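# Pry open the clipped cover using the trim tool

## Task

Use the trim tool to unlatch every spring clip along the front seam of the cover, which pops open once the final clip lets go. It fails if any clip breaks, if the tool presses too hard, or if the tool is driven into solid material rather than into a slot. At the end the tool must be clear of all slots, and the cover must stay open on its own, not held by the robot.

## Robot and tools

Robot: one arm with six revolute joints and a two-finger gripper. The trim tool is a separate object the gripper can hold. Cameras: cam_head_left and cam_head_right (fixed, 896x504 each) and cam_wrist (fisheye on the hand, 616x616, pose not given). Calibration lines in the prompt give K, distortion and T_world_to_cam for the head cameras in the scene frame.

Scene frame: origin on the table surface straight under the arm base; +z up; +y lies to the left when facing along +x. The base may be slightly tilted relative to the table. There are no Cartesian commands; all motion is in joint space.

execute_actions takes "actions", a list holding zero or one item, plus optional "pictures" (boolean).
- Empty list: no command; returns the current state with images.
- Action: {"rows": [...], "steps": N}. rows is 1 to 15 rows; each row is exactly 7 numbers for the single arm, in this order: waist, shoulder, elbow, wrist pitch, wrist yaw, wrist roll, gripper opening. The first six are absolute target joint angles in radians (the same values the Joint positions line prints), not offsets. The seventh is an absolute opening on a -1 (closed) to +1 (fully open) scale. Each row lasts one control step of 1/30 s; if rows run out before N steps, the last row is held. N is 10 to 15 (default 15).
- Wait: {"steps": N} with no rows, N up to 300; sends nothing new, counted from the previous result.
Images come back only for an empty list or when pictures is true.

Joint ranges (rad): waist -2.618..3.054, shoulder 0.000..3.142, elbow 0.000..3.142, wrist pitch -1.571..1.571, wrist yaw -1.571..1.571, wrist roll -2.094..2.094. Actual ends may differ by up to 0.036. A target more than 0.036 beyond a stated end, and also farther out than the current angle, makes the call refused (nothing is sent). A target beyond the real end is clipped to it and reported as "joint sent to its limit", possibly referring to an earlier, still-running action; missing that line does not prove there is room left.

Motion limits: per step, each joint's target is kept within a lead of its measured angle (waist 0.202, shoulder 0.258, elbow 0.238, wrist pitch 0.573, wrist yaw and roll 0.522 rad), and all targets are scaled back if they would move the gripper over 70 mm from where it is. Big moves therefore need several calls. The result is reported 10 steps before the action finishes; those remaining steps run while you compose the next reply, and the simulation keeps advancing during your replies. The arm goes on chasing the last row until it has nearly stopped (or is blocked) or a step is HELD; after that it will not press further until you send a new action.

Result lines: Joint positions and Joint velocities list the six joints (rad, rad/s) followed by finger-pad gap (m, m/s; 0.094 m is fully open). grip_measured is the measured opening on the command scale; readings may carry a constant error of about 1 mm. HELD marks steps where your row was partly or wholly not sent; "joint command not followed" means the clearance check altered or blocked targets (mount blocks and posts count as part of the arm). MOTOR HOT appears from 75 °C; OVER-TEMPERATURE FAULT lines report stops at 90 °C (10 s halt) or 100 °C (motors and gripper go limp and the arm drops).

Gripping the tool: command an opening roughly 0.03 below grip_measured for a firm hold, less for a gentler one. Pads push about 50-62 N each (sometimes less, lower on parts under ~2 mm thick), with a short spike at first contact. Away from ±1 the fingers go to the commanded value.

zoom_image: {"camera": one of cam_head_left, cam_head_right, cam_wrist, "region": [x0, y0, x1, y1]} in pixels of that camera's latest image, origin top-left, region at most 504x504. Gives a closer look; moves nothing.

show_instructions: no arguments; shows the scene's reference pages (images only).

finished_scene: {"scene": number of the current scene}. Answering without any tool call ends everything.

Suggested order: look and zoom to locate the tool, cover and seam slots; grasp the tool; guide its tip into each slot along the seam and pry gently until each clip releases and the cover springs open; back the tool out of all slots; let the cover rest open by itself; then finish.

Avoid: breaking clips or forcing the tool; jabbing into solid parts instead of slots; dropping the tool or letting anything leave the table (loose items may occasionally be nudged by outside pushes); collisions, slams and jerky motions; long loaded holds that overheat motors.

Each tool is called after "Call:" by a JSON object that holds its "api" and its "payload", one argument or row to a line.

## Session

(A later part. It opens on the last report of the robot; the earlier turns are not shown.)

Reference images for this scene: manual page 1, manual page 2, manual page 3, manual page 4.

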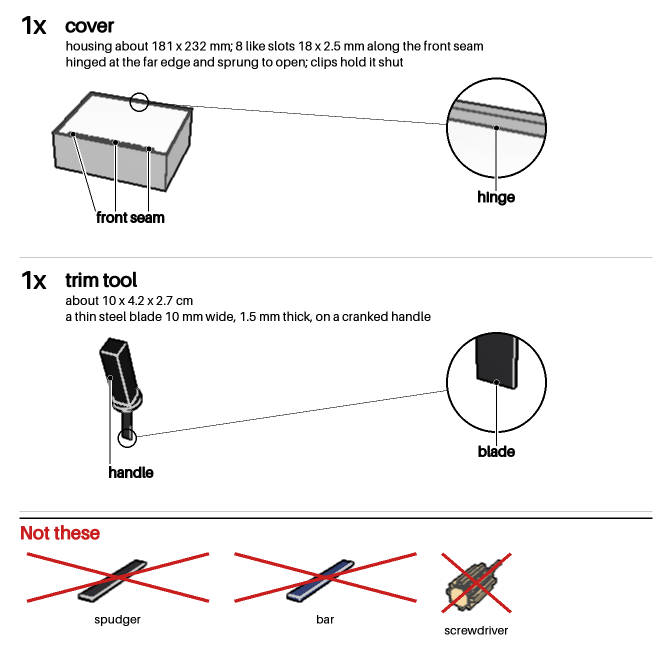

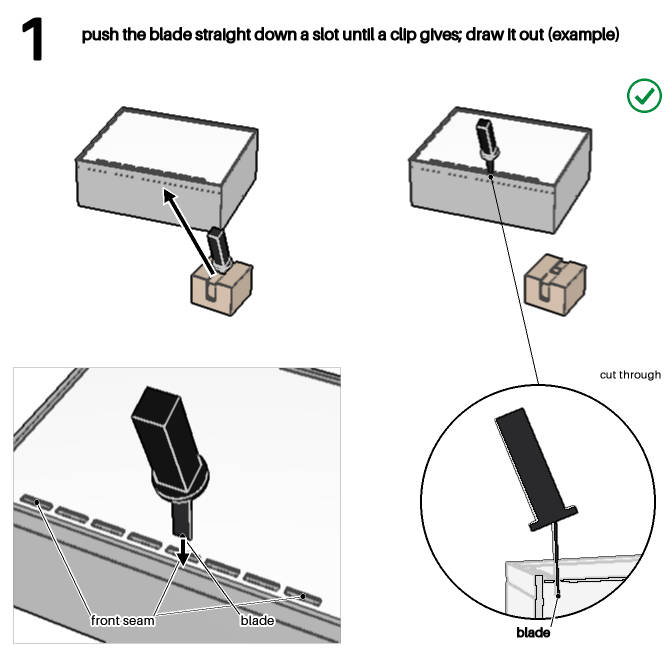

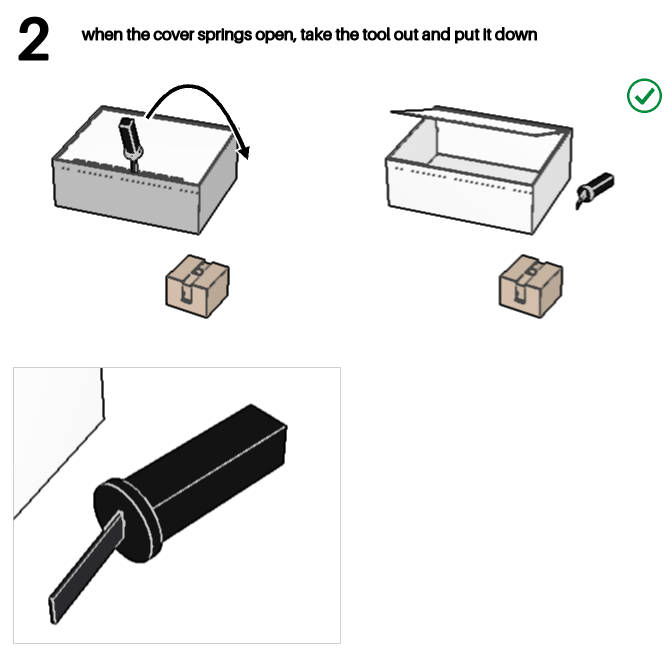

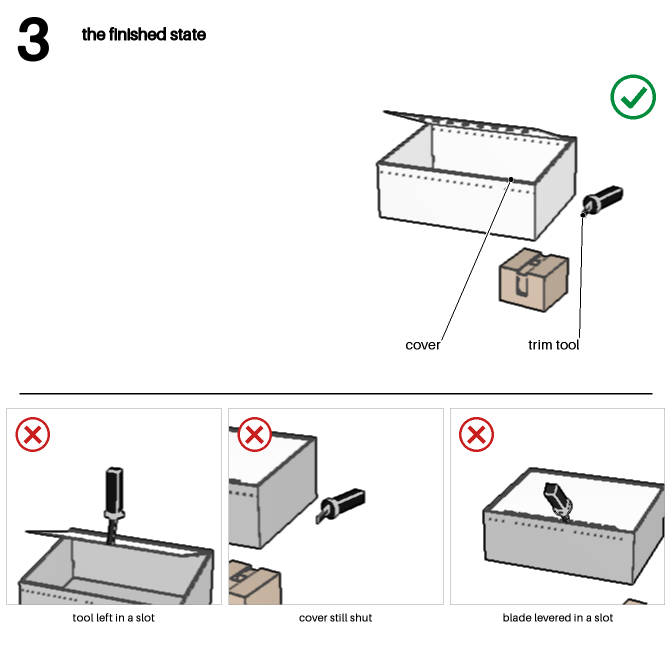

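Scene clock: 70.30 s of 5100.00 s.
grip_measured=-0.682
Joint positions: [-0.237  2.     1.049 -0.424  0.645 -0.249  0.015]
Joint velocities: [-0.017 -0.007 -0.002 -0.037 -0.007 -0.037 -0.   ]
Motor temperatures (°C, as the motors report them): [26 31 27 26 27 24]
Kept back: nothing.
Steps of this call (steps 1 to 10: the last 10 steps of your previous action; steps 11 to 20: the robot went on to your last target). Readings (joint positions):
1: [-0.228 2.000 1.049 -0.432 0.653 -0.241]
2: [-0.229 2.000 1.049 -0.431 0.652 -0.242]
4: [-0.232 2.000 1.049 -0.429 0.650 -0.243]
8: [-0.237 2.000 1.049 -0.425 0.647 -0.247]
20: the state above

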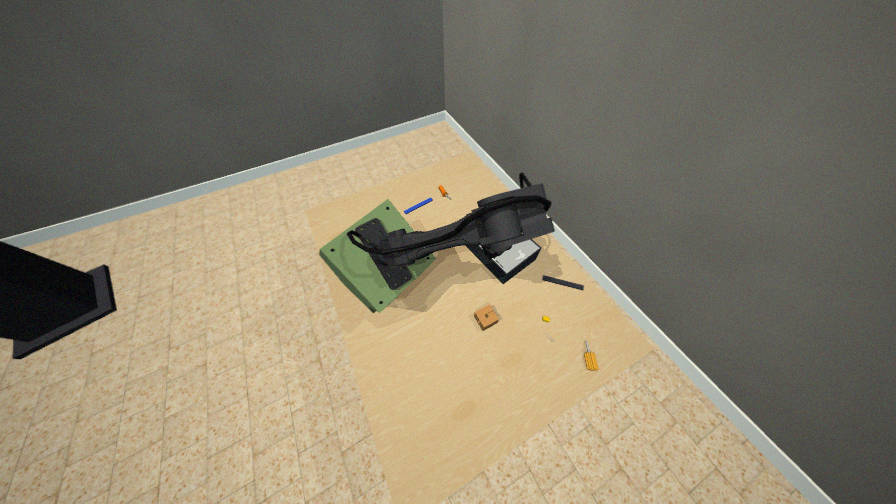

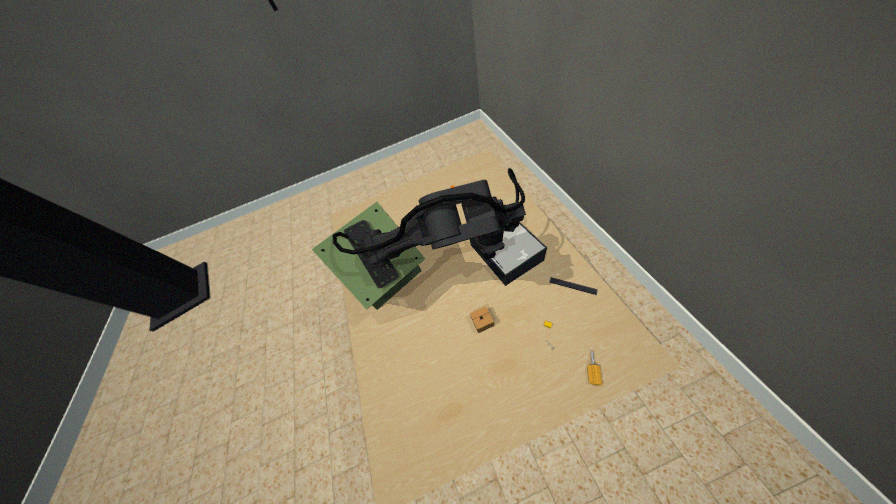

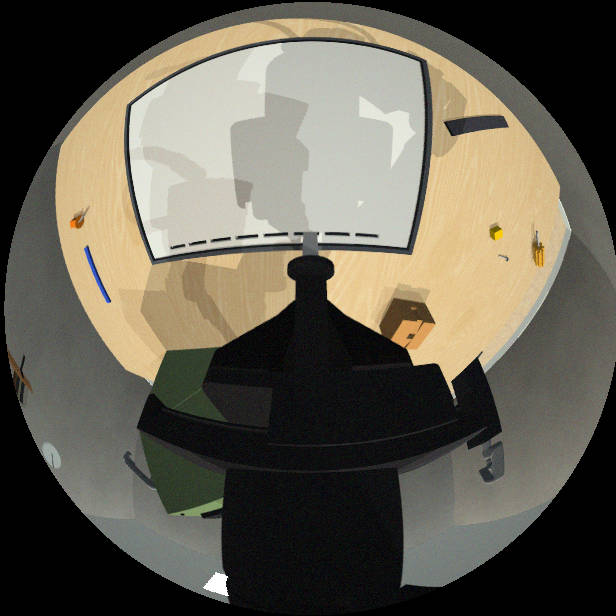

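Call:
{"api": "execute_actions", "payload": {
  "actions": [
    {"rows":[[-0.241,1.99,1.04,-0.407,0.630,-0.259,-0.715],[-0.242,1.99,1.04,-0.406,0.627,-0.260,-0.715],[-0.243,1.99,1.04,-0.406,0.625,-0.261,-0.715],[-0.244,1.99,1.04,-0.405,0.623,-0.262,-0.715],[-0.245,1.99,1.04,-0.404,0.622,-0.263,-0.715],[-0.246,1.99,1.04,-0.404,0.620,-0.264,-0.715],[-0.247,1.99,1.04,-0.403,0.619,-0.265,-0.715],[-0.248,1.99,1.04,-0.402,0.618,-0.266,-0.715],[-0.249,1.99,1.04,-0.402,0.617,-0.267,-0.715],[-0.250,1.99,1.04,-0.401,0.616,-0.268,-0.715]],"steps":14}
  ]
}}

Call:
{"api": "execute_actions", "payload": {
  "actions": [
    {"steps":20}
  ],
  "pictures": true
}}

Call:
{"api": "zoom_image", "payload": {
  "camera": "cam_wrist",
  "region": [241, 184, 381, 274]
}}

Scene clock: 71.30 s of 5100.00 s.
grip_measured=-0.682
Joint positions: [-0.237  2.     1.049 -0.424  0.641 -0.25   0.015]
Joint velocities: [ 0.002  0.002  0.002 -0.007 -0.066 -0.081 -0.001]
Motor temperatures (°C, as the motors report them): [26 31 27 26 27 24]
Steps of this call (steps 1 to 15: the robot went on to your last target; steps 16 to 26: nothing new was sent; steps 27 to 30: the first 4 steps of this action). Readings (joint positions):
27: [-0.237 2.000 1.049 -0.424 0.645 -0.249]
28: [-0.237 2.000 1.049 -0.424 0.644 -0.250]
30: the state above

Scene clock: 71.97 s of 5100.00 s.
grip_measured=-0.682
Joint positions: [-0.247  2.     1.049 -0.418  0.629 -0.259  0.015]
Joint velocities: [ 0.007 -0.012  0.002  0.007 -0.007  0.007  0.   ]
Motor temperatures (°C, as the motors report them): [26 31 27 26 27 24]
Kept back: nothing.
Steps of this call (steps 1 to 10: the last 10 steps of your previous action; steps 11 to 20: the robot went on to your last target). Readings (joint positions):
1: [-0.238 2.000 1.049 -0.423 0.640 -0.251]
2: [-0.239 2.000 1.049 -0.423 0.638 -0.252]
4: [-0.242 2.000 1.049 -0.422 0.635 -0.254]
8: [-0.247 2.000 1.049 -0.418 0.631 -0.257]
20: the state above

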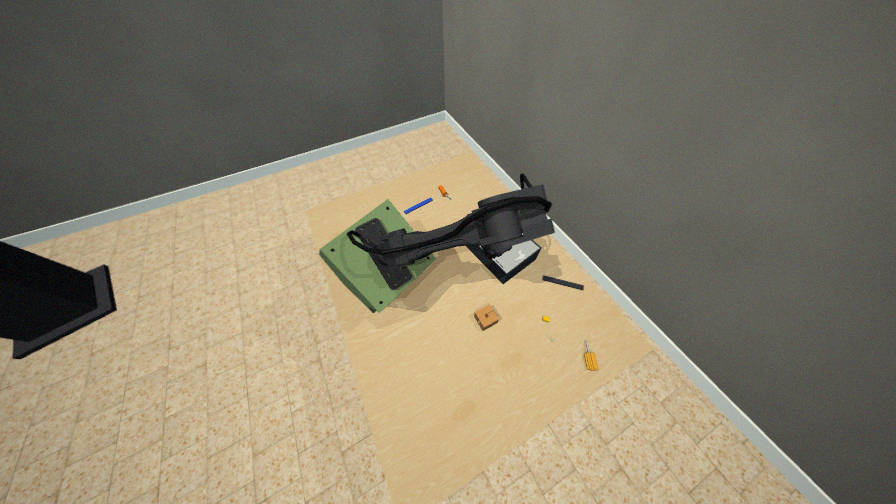

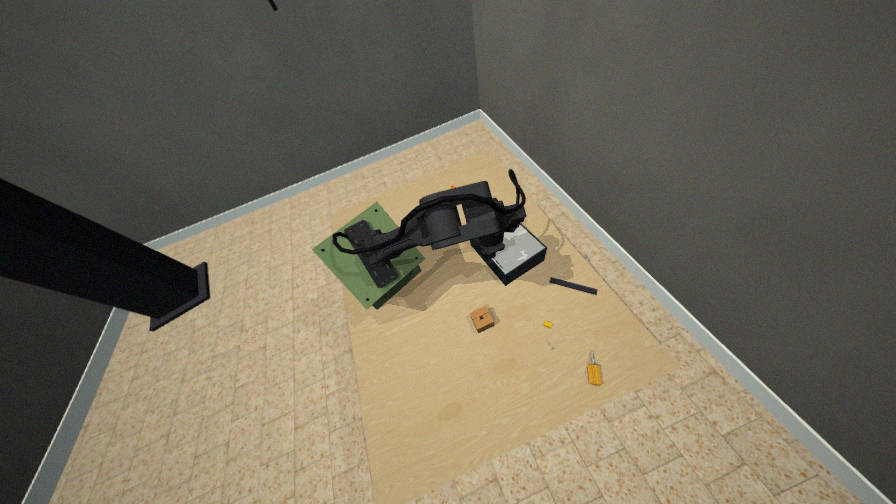

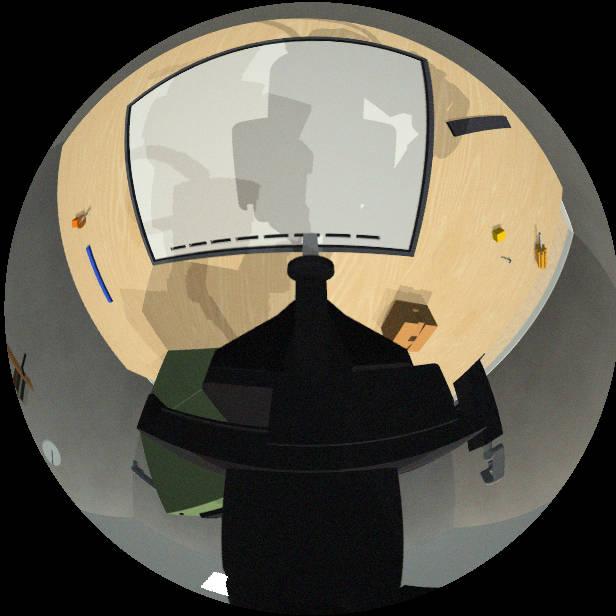

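Region (241, 184, 381, 274) of cam_wrist's 616x616 image, scaled by 3.600, with more detail than that image has; it fills the top 324 rows of this view, and the rest is white.

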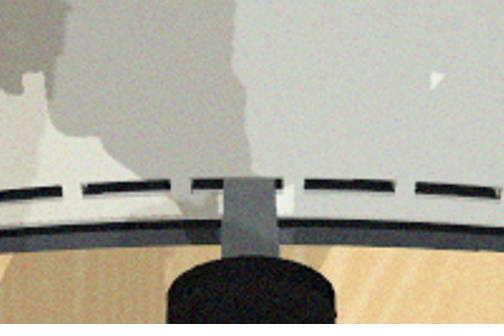

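Call:
{"api": "execute_actions", "payload": {
  "actions": [
    {"rows":[[-0.251,1.99,1.04,-0.400,0.614,-0.269,-0.715],[-0.252,1.99,1.04,-0.399,0.613,-0.270,-0.715],[-0.253,1.99,1.04,-0.399,0.611,-0.271,-0.715],[-0.254,1.99,1.04,-0.398,0.610,-0.272,-0.715],[-0.255,1.99,1.04,-0.397,0.608,-0.273,-0.715],[-0.256,1.99,1.04,-0.397,0.607,-0.274,-0.715],[-0.257,1.99,1.04,-0.396,0.606,-0.275,-0.715],[-0.258,1.99,1.04,-0.395,0.604,-0.276,-0.715],[-0.259,1.99,1.04,-0.395,0.603,-0.277,-0.715],[-0.260,1.99,1.04,-0.394,0.602,-0.278,-0.715]],"steps":14}
  ]
}}

Call:
{"api": "execute_actions", "payload": {
  "actions": [
    {"steps":20}
  ],
  "pictures": true
}}

Call:
{"api": "zoom_image", "payload": {
  "camera": "cam_wrist",
  "region": [241, 184, 381, 274]
}}

Scene clock: 72.60 s of 5100.00 s.
grip_measured=-0.682
Joint positions: [-0.247  2.     1.049 -0.417  0.626 -0.261  0.015]
Joint velocities: [-0.012 -0.007 -0.007 -0.066 -0.022 -0.022  0.001]
Motor temperatures (°C, as the motors report them): [26 31 26 26 27 24]
Steps of this call (steps 1 to 15: the robot went on to your last target; steps 16 to 19: the first 4 steps of this action). Readings (joint positions):
16: [-0.247 2.000 1.049 -0.418 0.628 -0.259]
17: [-0.247 2.000 1.049 -0.417 0.628 -0.260]
19: the state above

Scene clock: 73.27 s of 5100.00 s.
grip_measured=-0.682
Joint positions: [-0.258  2.     1.049 -0.41   0.615 -0.269  0.015]
Joint velocities: [-0.012 -0.002 -0.007  0.022 -0.022 -0.007 -0.   ]
Motor temperatures (°C, as the motors report them): [26 31 26 26 27 24]
Kept back: nothing.
Steps of this call (steps 1 to 10: the last 10 steps of your previous action; steps 11 to 20: the robot went on to your last target). Readings (joint positions):
1: [-0.248 2.000 1.049 -0.416 0.625 -0.261]
2: [-0.249 2.000 1.049 -0.416 0.624 -0.262]
4: [-0.252 2.000 1.049 -0.414 0.622 -0.264]
8: [-0.257 2.000 1.049 -0.411 0.617 -0.267]
20: the state above

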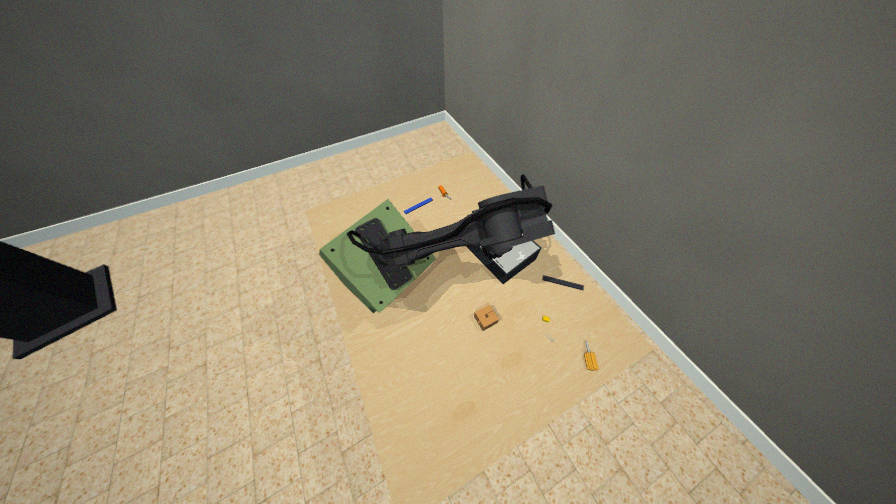

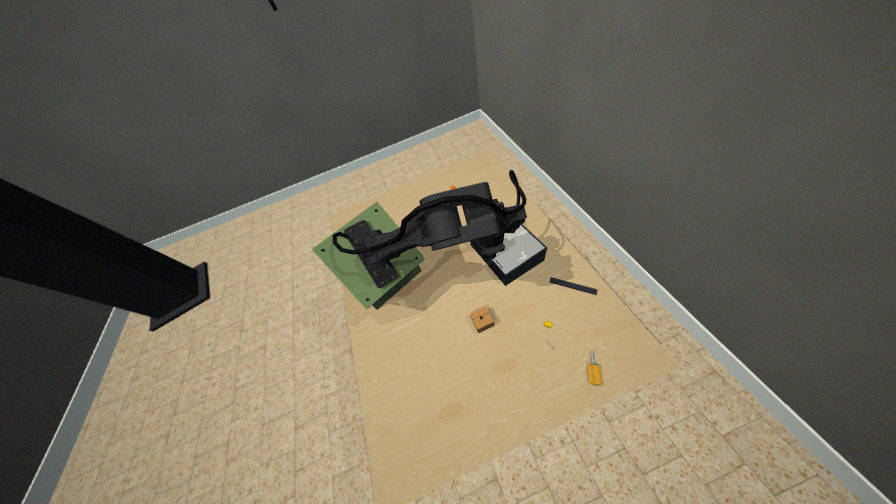

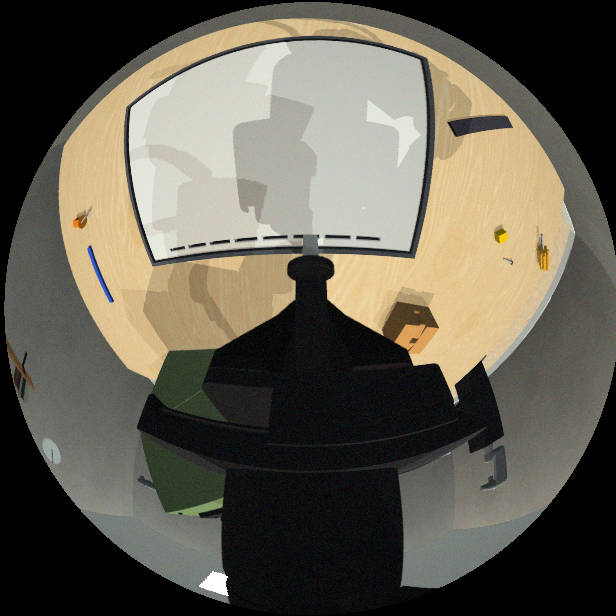

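Region (241, 184, 381, 274) of cam_wrist's 616x616 image, scaled by 3.600, with more detail than that image has; it fills the top 324 rows of this view, and the rest is white.

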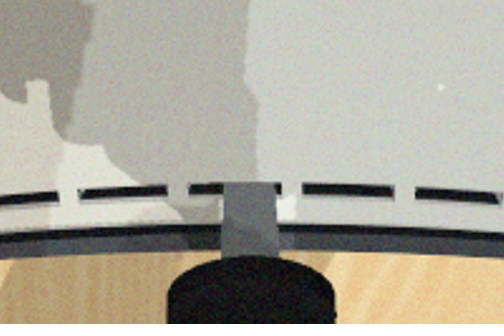

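Call:
{"api": "execute_actions", "payload": {
  "actions": [
    {"rows":[[-0.261,1.99,1.04,-0.393,0.600,-0.279,-0.715],[-0.262,1.99,1.04,-0.393,0.598,-0.280,-0.715],[-0.263,1.99,1.04,-0.392,0.596,-0.281,-0.715],[-0.264,1.99,1.04,-0.391,0.594,-0.282,-0.715],[-0.265,1.99,1.04,-0.391,0.592,-0.283,-0.715],[-0.266,1.99,1.04,-0.390,0.590,-0.284,-0.715],[-0.267,1.99,1.04,-0.389,0.589,-0.285,-0.715],[-0.268,1.99,1.04,-0.389,0.588,-0.286,-0.715]],"steps":13}
  ]
}}

Call:
{"api": "execute_actions", "payload": {
  "actions": [
    {"steps":20}
  ],
  "pictures": true
}}

Call:
{"api": "zoom_image", "payload": {
  "camera": "cam_wrist",
  "region": [241, 184, 381, 274]
}}

Scene clock: 74.70 s of 5100.00 s.
grip_measured=-0.682
Joint positions: [-0.258  2.     1.049 -0.41   0.613 -0.27   0.015]
Joint velocities: [-0.007  0.017  0.007 -0.066 -0.037 -0.037 -0.   ]
Motor temperatures (°C, as the motors report them): [26 31 26 26 27 24]
Steps of this call (steps 1 to 15: the robot went on to your last target; steps 16 to 40: nothing new was sent; steps 41 to 43: the first 3 steps of this action). Readings (joint positions):
41: [-0.258 2.000 1.049 -0.410 0.614 -0.269]
42: [-0.258 2.000 1.049 -0.410 0.614 -0.269]
43: the state above

Scene clock: 75.37 s of 5100.00 s.
grip_measured=-0.682
Joint positions: [-0.266  2.     1.049 -0.405  0.601 -0.277  0.015]
Joint velocities: [-0.027  0.017 -0.002 -0.007  0.007  0.037  0.001]
Motor temperatures (°C, as the motors report them): [26 31 26 26 27 24]
Kept back: nothing.
Steps of this call (steps 1 to 10: the last 10 steps of your previous action; steps 11 to 20: the robot went on to your last target). Readings (joint positions):
1: [-0.258 2.000 1.049 -0.410 0.612 -0.271]
2: [-0.258 2.000 1.049 -0.409 0.610 -0.271]
4: [-0.260 2.000 1.049 -0.408 0.607 -0.272]
8: [-0.265 2.000 1.049 -0.406 0.603 -0.275]
20: the state above

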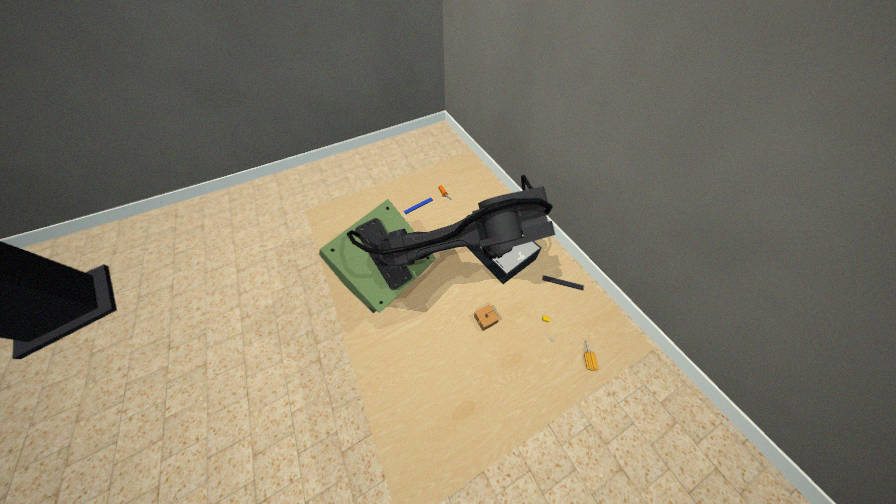

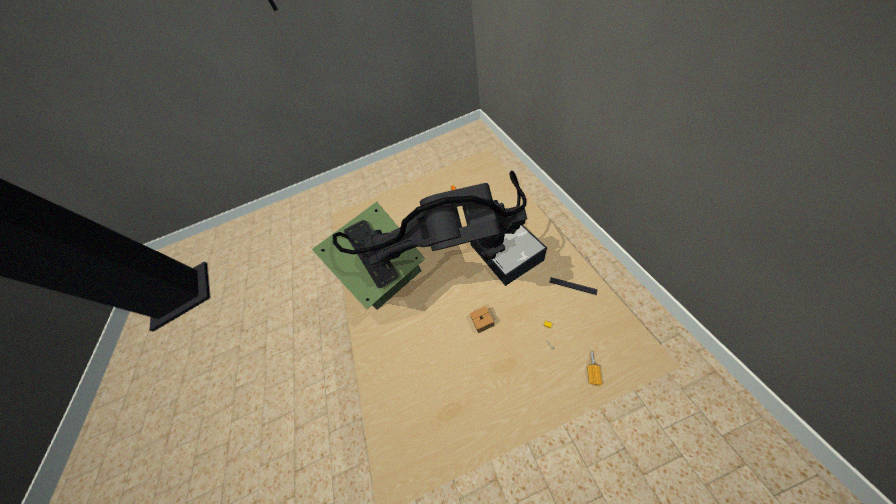

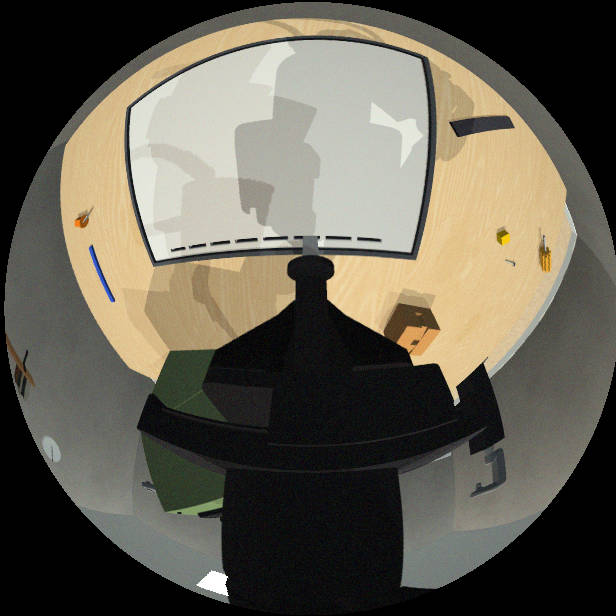

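Region (241, 184, 381, 274) of cam_wrist's 616x616 image, scaled by 3.600, with more detail than that image has; it fills the top 324 rows of this view, and the rest is white.

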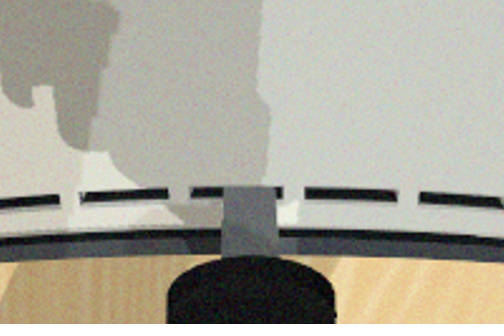

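Call:
{"api": "execute_actions", "payload": {
  "actions": [
    {"rows":[[-0.269,1.99,1.04,-0.388,0.586,-0.287,-0.715],[-0.270,1.99,1.04,-0.387,0.585,-0.288,-0.715],[-0.271,1.99,1.04,-0.387,0.583,-0.289,-0.715],[-0.272,1.99,1.04,-0.386,0.582,-0.290,-0.715],[-0.273,1.99,1.04,-0.385,0.580,-0.291,-0.715],[-0.274,1.99,1.04,-0.385,0.579,-0.292,-0.715],[-0.275,1.99,1.04,-0.384,0.578,-0.293,-0.715],[-0.276,1.99,1.04,-0.383,0.577,-0.294,-0.715]],"steps":13}
  ]
}}

Call:
{"api": "execute_actions", "payload": {
  "actions": [
    {"steps":20}
  ],
  "pictures": true
}}

Call:
{"api": "zoom_image", "payload": {
  "camera": "cam_wrist",
  "region": [241, 184, 381, 274]
}}

Scene clock: 76.13 s of 5100.00 s.
grip_measured=-0.682
Joint positions: [-0.266  2.     1.049 -0.405  0.599 -0.278  0.015]
Joint velocities: [-0.002 -0.002 -0.007 -0.022 -0.022 -0.081  0.001]
Motor temperatures (°C, as the motors report them): [26 31 26 26 27 24]
Steps of this call (steps 1 to 15: the robot went on to your last target; steps 16 to 20: nothing new was sent; steps 21 to 23: the first 3 steps of this action). Readings (joint positions):
21: [-0.266 2.000 1.049 -0.405 0.601 -0.277]
22: [-0.266 2.000 1.049 -0.405 0.600 -0.277]
23: the state above

Scene clock: 76.80 s of 5100.00 s.
grip_measured=-0.682
Joint positions: [-0.274  2.     1.049 -0.4    0.591 -0.285  0.015]
Joint velocities: [-0.002 -0.022 -0.007 -0.081  0.007 -0.007  0.   ]
Motor temperatures (°C, as the motors report them): [26 31 26 26 27 24]
Kept back: nothing.
Steps of this call (steps 1 to 10: the last 10 steps of your previous action; steps 11 to 15: the robot went on to your last target; steps 16 to 20: nothing new was sent). Readings (joint positions):
1: [-0.266 2.000 1.049 -0.405 0.598 -0.278]
2: [-0.266 2.000 1.049 -0.404 0.598 -0.279]
4: [-0.268 2.000 1.049 -0.403 0.595 -0.280]
8: [-0.273 2.000 1.049 -0.400 0.592 -0.283]
20: the state above
The arm was judged still, so your last target was given up. Only a new action makes it travel on or press farther. Fingers that are still opening or closing keep moving.

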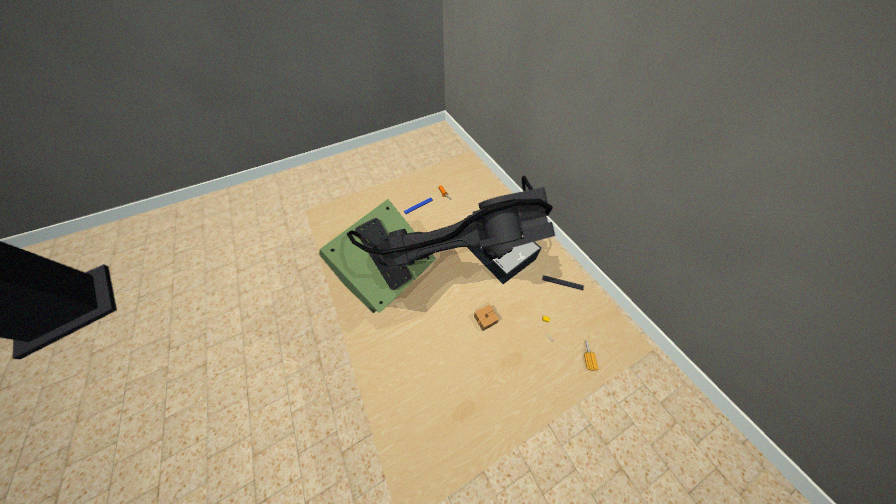

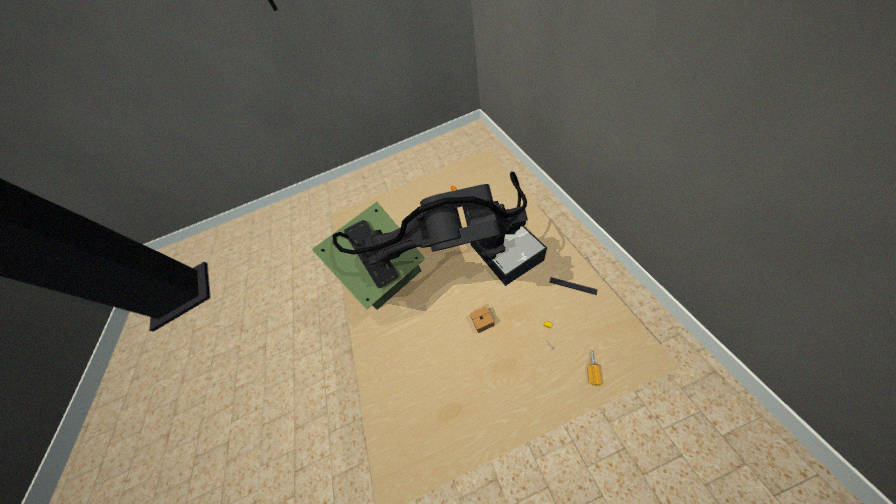

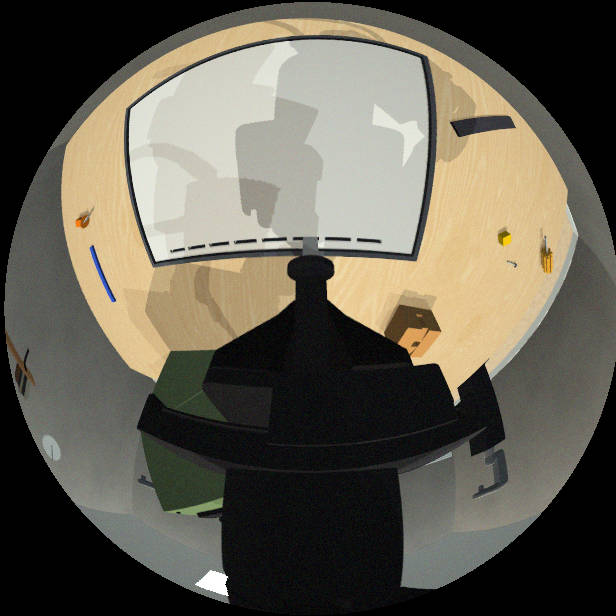

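Region (241, 184, 381, 274) of cam_wrist's 616x616 image, scaled by 3.600, with more detail than that image has; it fills the top 324 rows of this view, and the rest is white.

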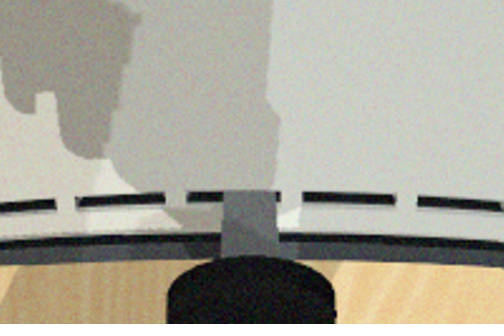

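Call:
{"api": "execute_actions", "payload": {
  "actions": [
    {"rows":[[-0.277,1.99,1.04,-0.382,0.575,-0.295,-0.715],[-0.278,1.99,1.04,-0.382,0.573,-0.296,-0.715],[-0.279,1.99,1.04,-0.381,0.571,-0.297,-0.715],[-0.280,1.99,1.04,-0.380,0.569,-0.298,-0.715],[-0.281,1.99,1.04,-0.380,0.567,-0.299,-0.715],[-0.282,1.99,1.04,-0.379,0.565,-0.300,-0.715],[-0.283,1.99,1.04,-0.378,0.564,-0.301,-0.715],[-0.284,1.99,1.04,-0.378,0.563,-0.302,-0.715]],"steps":13}
  ]
}}

Call:
{"api": "execute_actions", "payload": {
  "actions": [
    {"steps":20}
  ],
  "pictures": true
}}

Call:
{"api": "zoom_image", "payload": {
  "camera": "cam_wrist",
  "region": [241, 184, 381, 274]
}}

Scene clock: 77.67 s of 5100.00 s.
grip_measured=-0.682
Joint positions: [-0.274  2.     1.049 -0.399  0.589 -0.285  0.015]
Joint velocities: [ 0.012 -0.012 -0.002  0.037 -0.051  0.022  0.   ]
Motor temperatures (°C, as the motors report them): [26 31 26 26 27 24]
Steps of this call (steps 1 to 23: nothing new was sent; steps 24 to 26: the first 3 steps of this action). Readings (joint positions):
24: [-0.274 2.000 1.049 -0.399 0.590 -0.285]
25: [-0.274 2.000 1.049 -0.399 0.590 -0.285]
26: the state above

Scene clock: 78.33 s of 5100.00 s.
grip_measured=-0.682
Joint positions: [-0.276  2.     1.049 -0.398  0.582 -0.291  0.015]
Joint velocities: [0.012 0.007 0.007 0.037 0.066 0.022 0.001]
Motor temperatures (°C, as the motors report them): [26 31 26 26 27 24]
Kept back: nothing.
Steps of this call (steps 1 to 10: the last 10 steps of your previous action; steps 11 to 15: the robot went on to your last target; steps 16 to 20: nothing new was sent). Readings (joint positions):
1: [-0.274 2.000 1.049 -0.399 0.588 -0.286]
2: [-0.274 2.000 1.049 -0.398 0.586 -0.287]
4: [-0.275 2.000 1.049 -0.398 0.583 -0.288]
8: [-0.276 2.000 1.049 -0.398 0.582 -0.290]
20: the state above
The arm was judged still, so your last target was given up. Only a new action makes it travel on or press farther. Fingers that are still opening or closing keep moving.

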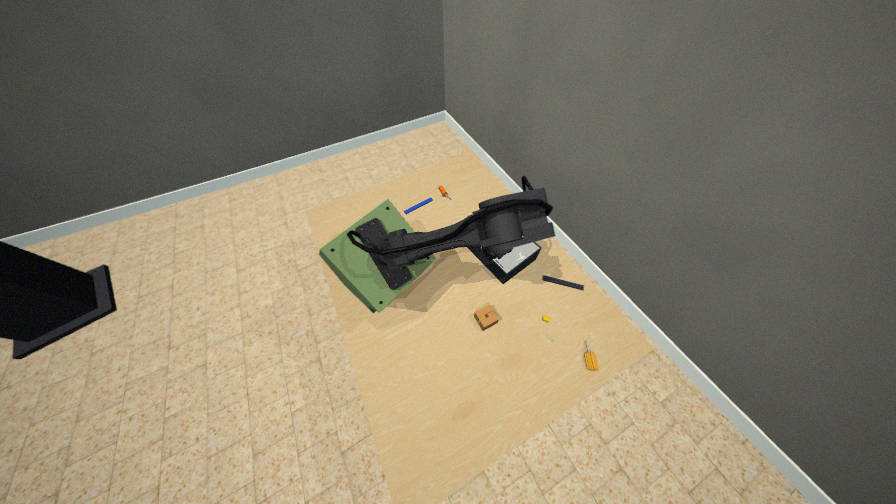

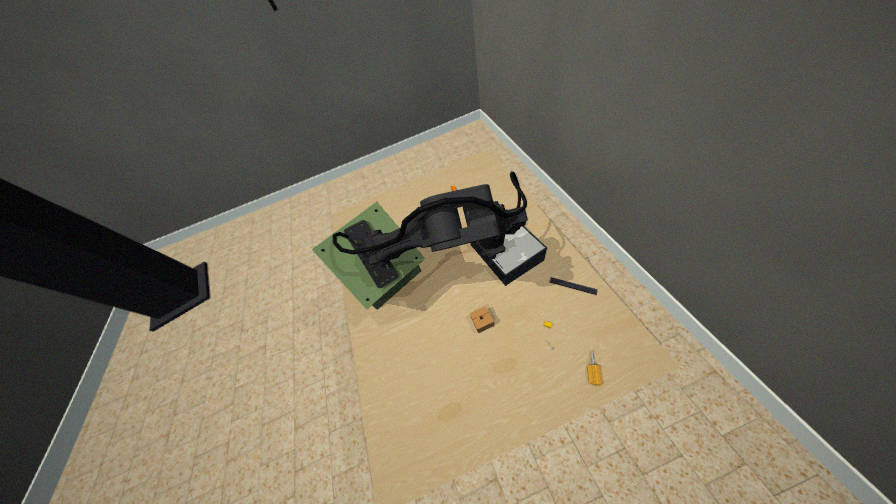

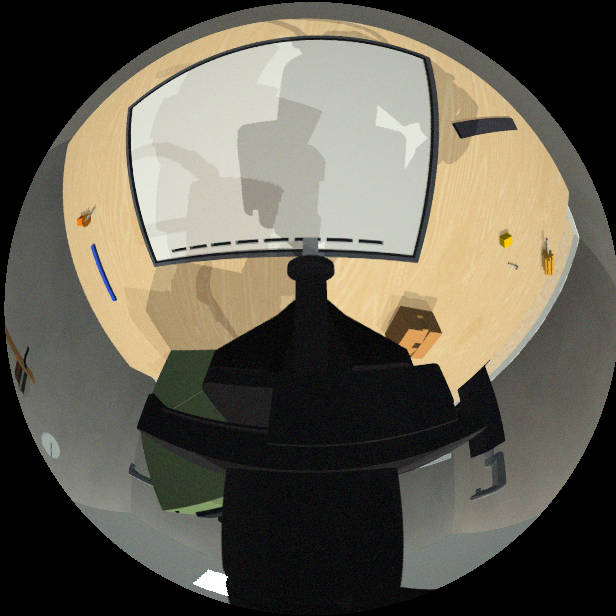

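Region (241, 184, 381, 274) of cam_wrist's 616x616 image, scaled by 3.600, with more detail than that image has; it fills the top 324 rows of this view, and the rest is white.

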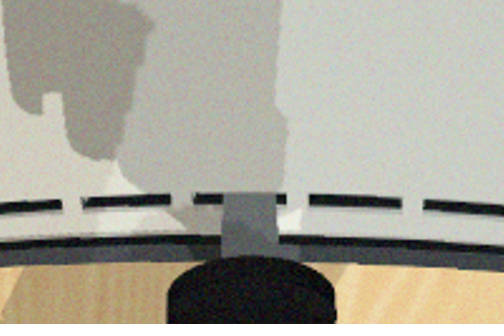

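Call:
{"api": "execute_actions", "payload": {
  "actions": [
    {"rows":[[-0.268,1.99,1.04,-0.405,0.588,-0.286,-0.715],[-0.260,1.99,1.04,-0.412,0.593,-0.282,-0.715],[-0.257,1.99,1.04,-0.416,0.596,-0.279,-0.715],[-0.254,1.99,1.04,-0.418,0.600,-0.276,-0.715],[-0.251,1.99,1.04,-0.420,0.604,-0.273,-0.715],[-0.248,1.99,1.04,-0.422,0.608,-0.270,-0.715],[-0.245,1.99,1.04,-0.424,0.612,-0.267,-0.715],[-0.242,1.99,1.04,-0.426,0.616,-0.264,-0.715],[-0.239,1.99,1.04,-0.428,0.620,-0.261,-0.715],[-0.236,1.99,1.04,-0.430,0.624,-0.258,-0.715],[-0.233,1.99,1.04,-0.432,0.628,-0.255,-0.715],[-0.230,1.99,1.04,-0.434,0.632,-0.252,-0.715],[-0.227,1.99,1.04,-0.436,0.636,-0.249,-0.715],[-0.224,1.99,1.04,-0.438,0.640,-0.246,-0.715],[-0.221,1.99,1.04,-0.440,0.644,-0.243,-0.715]],"steps":15}
  ]
}}

Call:
{"api": "execute_actions", "payload": {
  "actions": [
    {"rows":[[-0.218,1.99,1.04,-0.442,0.648,-0.240,-0.715],[-0.215,1.99,1.04,-0.444,0.652,-0.237,-0.715],[-0.212,1.99,1.04,-0.446,0.656,-0.234,-0.715],[-0.209,1.99,1.04,-0.448,0.660,-0.231,-0.715],[-0.206,1.99,1.04,-0.450,0.664,-0.228,-0.715],[-0.203,1.99,1.04,-0.452,0.668,-0.225,-0.715],[-0.200,1.99,1.04,-0.453,0.672,-0.223,-0.715],[-0.197,1.99,1.04,-0.453,0.676,-0.221,-0.715],[-0.194,1.99,1.04,-0.453,0.680,-0.220,-0.715]],"steps":15}
  ]
}}

Call:
{"api": "execute_actions", "payload": {
  "actions": [
    {"steps":20}
  ],
  "pictures": true
}}

Call:
{"api": "zoom_image", "payload": {
  "camera": "cam_wrist",
  "region": [241, 184, 381, 274]
}}

Scene clock: 80.00 s of 5100.00 s.
grip_measured=-0.682
Joint positions: [-0.274  2.     1.049 -0.4    0.586 -0.288  0.015]
Joint velocities: [ 0.022 -0.002 -0.017  0.022  0.037  0.11  -0.   ]
Motor temperatures (°C, as the motors report them): [26 31 26 26 27 24]
Steps of this call (steps 1 to 45: nothing new was sent; steps 46 to 50: the first 5 steps of this action). Readings (joint positions):
46: [-0.276 2.000 1.049 -0.398 0.582 -0.291]
47: [-0.276 2.000 1.049 -0.399 0.582 -0.291]
49: [-0.275 2.000 1.049 -0.399 0.584 -0.290]
50: the state above

Scene clock: 80.50 s of 5100.00 s.
grip_measured=-0.682
Joint positions: [-0.232  2.     1.049 -0.427  0.639 -0.249  0.015]
Joint velocities: [ 0.071  0.007  0.007 -0.066  0.125  0.081 -0.   ]
Motor temperatures (°C, as the motors report them): [26 31 26 26 27 24]
Steps of this call (steps 1 to 10: the last 10 steps of your previous action; steps 11 to 15: the first 5 steps of this action). Readings (joint positions):
11: [-0.244 2.000 1.049 -0.419 0.623 -0.261]
12: [-0.240 2.000 1.049 -0.421 0.627 -0.258]
14: [-0.235 2.000 1.049 -0.426 0.635 -0.252]
15: the state above

Scene clock: 81.17 s of 5100.00 s.
grip_measured=-0.682
Joint positions: [-0.212  2.     1.049 -0.436  0.669 -0.229  0.015]
Joint velocities: [-0.002 -0.007  0.022 -0.051  0.037  0.007 -0.   ]
Motor temperatures (°C, as the motors report them): [26 31 26 26 27 24]
Kept back: nothing.
Steps of this call (steps 1 to 10: the last 10 steps of your previous action; steps 11 to 20: the robot went on to your last target). Readings (joint positions):
1: [-0.229 2.000 1.049 -0.430 0.643 -0.246]
2: [-0.226 2.000 1.049 -0.432 0.647 -0.243]
4: [-0.220 2.000 1.049 -0.435 0.655 -0.239]
8: [-0.213 2.000 1.049 -0.436 0.663 -0.233]
20: the state above

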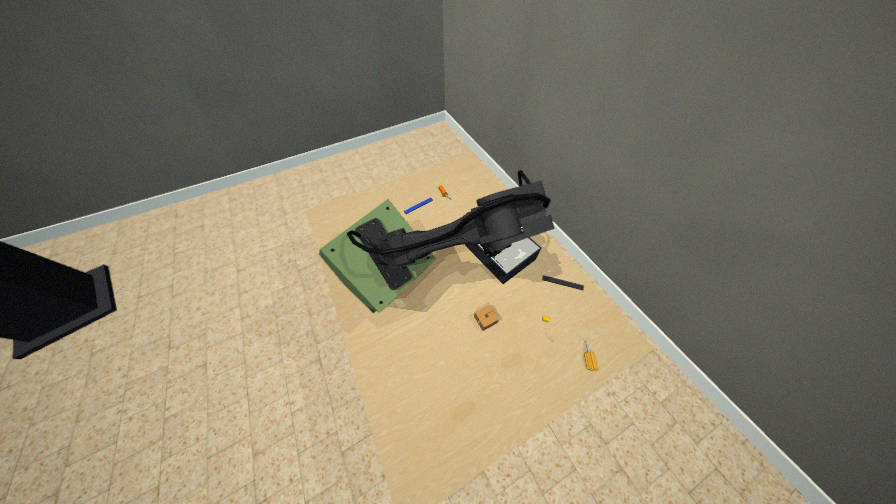

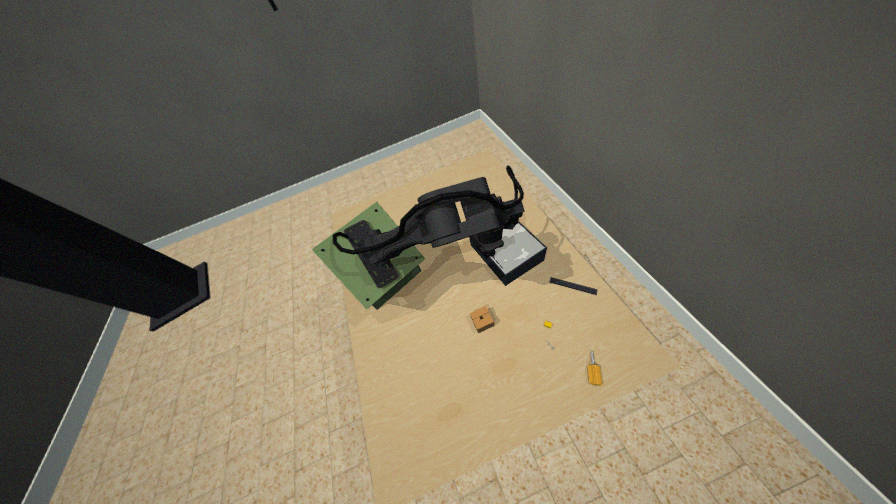

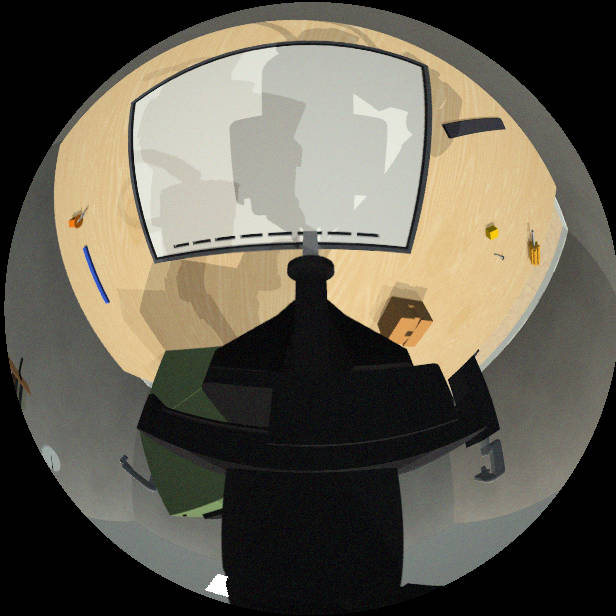

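Region (241, 184, 381, 274) of cam_wrist's 616x616 image, scaled by 3.600, with more detail than that image has; it fills the top 324 rows of this view, and the rest is white.

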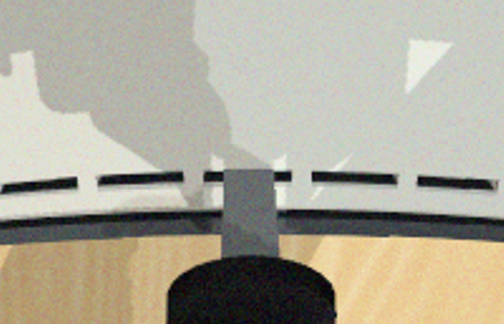

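Call:
{"api": "execute_actions", "payload": {
  "actions": []
}}

Scene clock: 83.43 s of 5100.00 s.
grip_measured=-0.682
Joint positions: [-0.212  2.     1.049 -0.436  0.67  -0.229  0.015]
Joint velocities: [ 0.012 -0.002  0.037  0.007  0.007  0.066 -0.001]
Motor temperatures (°C, as the motors report them): [26 31 26 26 27 24]
Kept back: nothing.
Steps of this call (steps 1 to 15: the robot went on to your last target; steps 16 to 68: nothing new was sent). Readings (joint positions):
1: [-0.212 2.000 1.049 -0.436 0.669 -0.229]
2: [-0.212 2.000 1.049 -0.436 0.669 -0.229]
4: [-0.212 2.000 1.049 -0.436 0.669 -0.229]
8: [-0.212 2.000 1.049 -0.436 0.670 -0.229]
68: the state above
The arm was judged still, so your last target was given up. Only a new action makes it travel on or press farther. Fingers that are still opening or closing keep moving.

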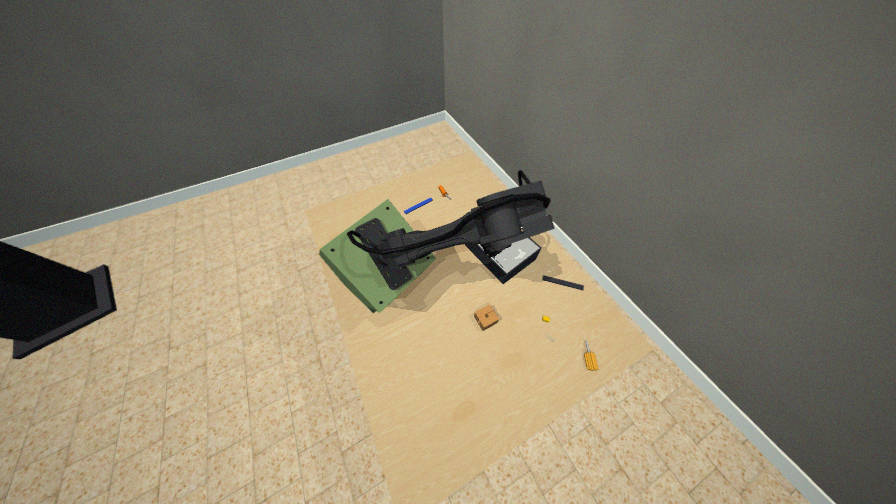

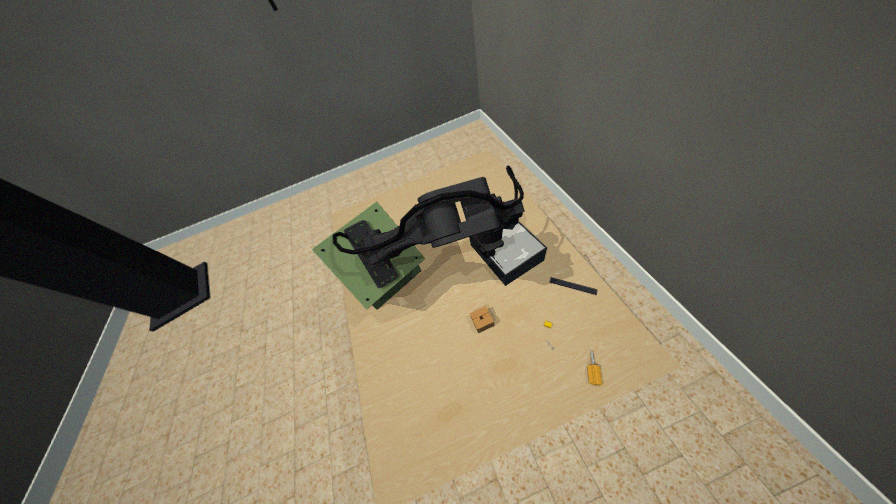

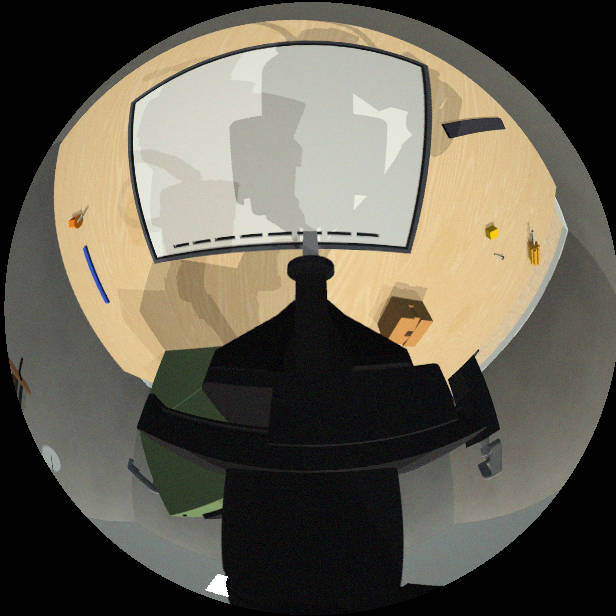

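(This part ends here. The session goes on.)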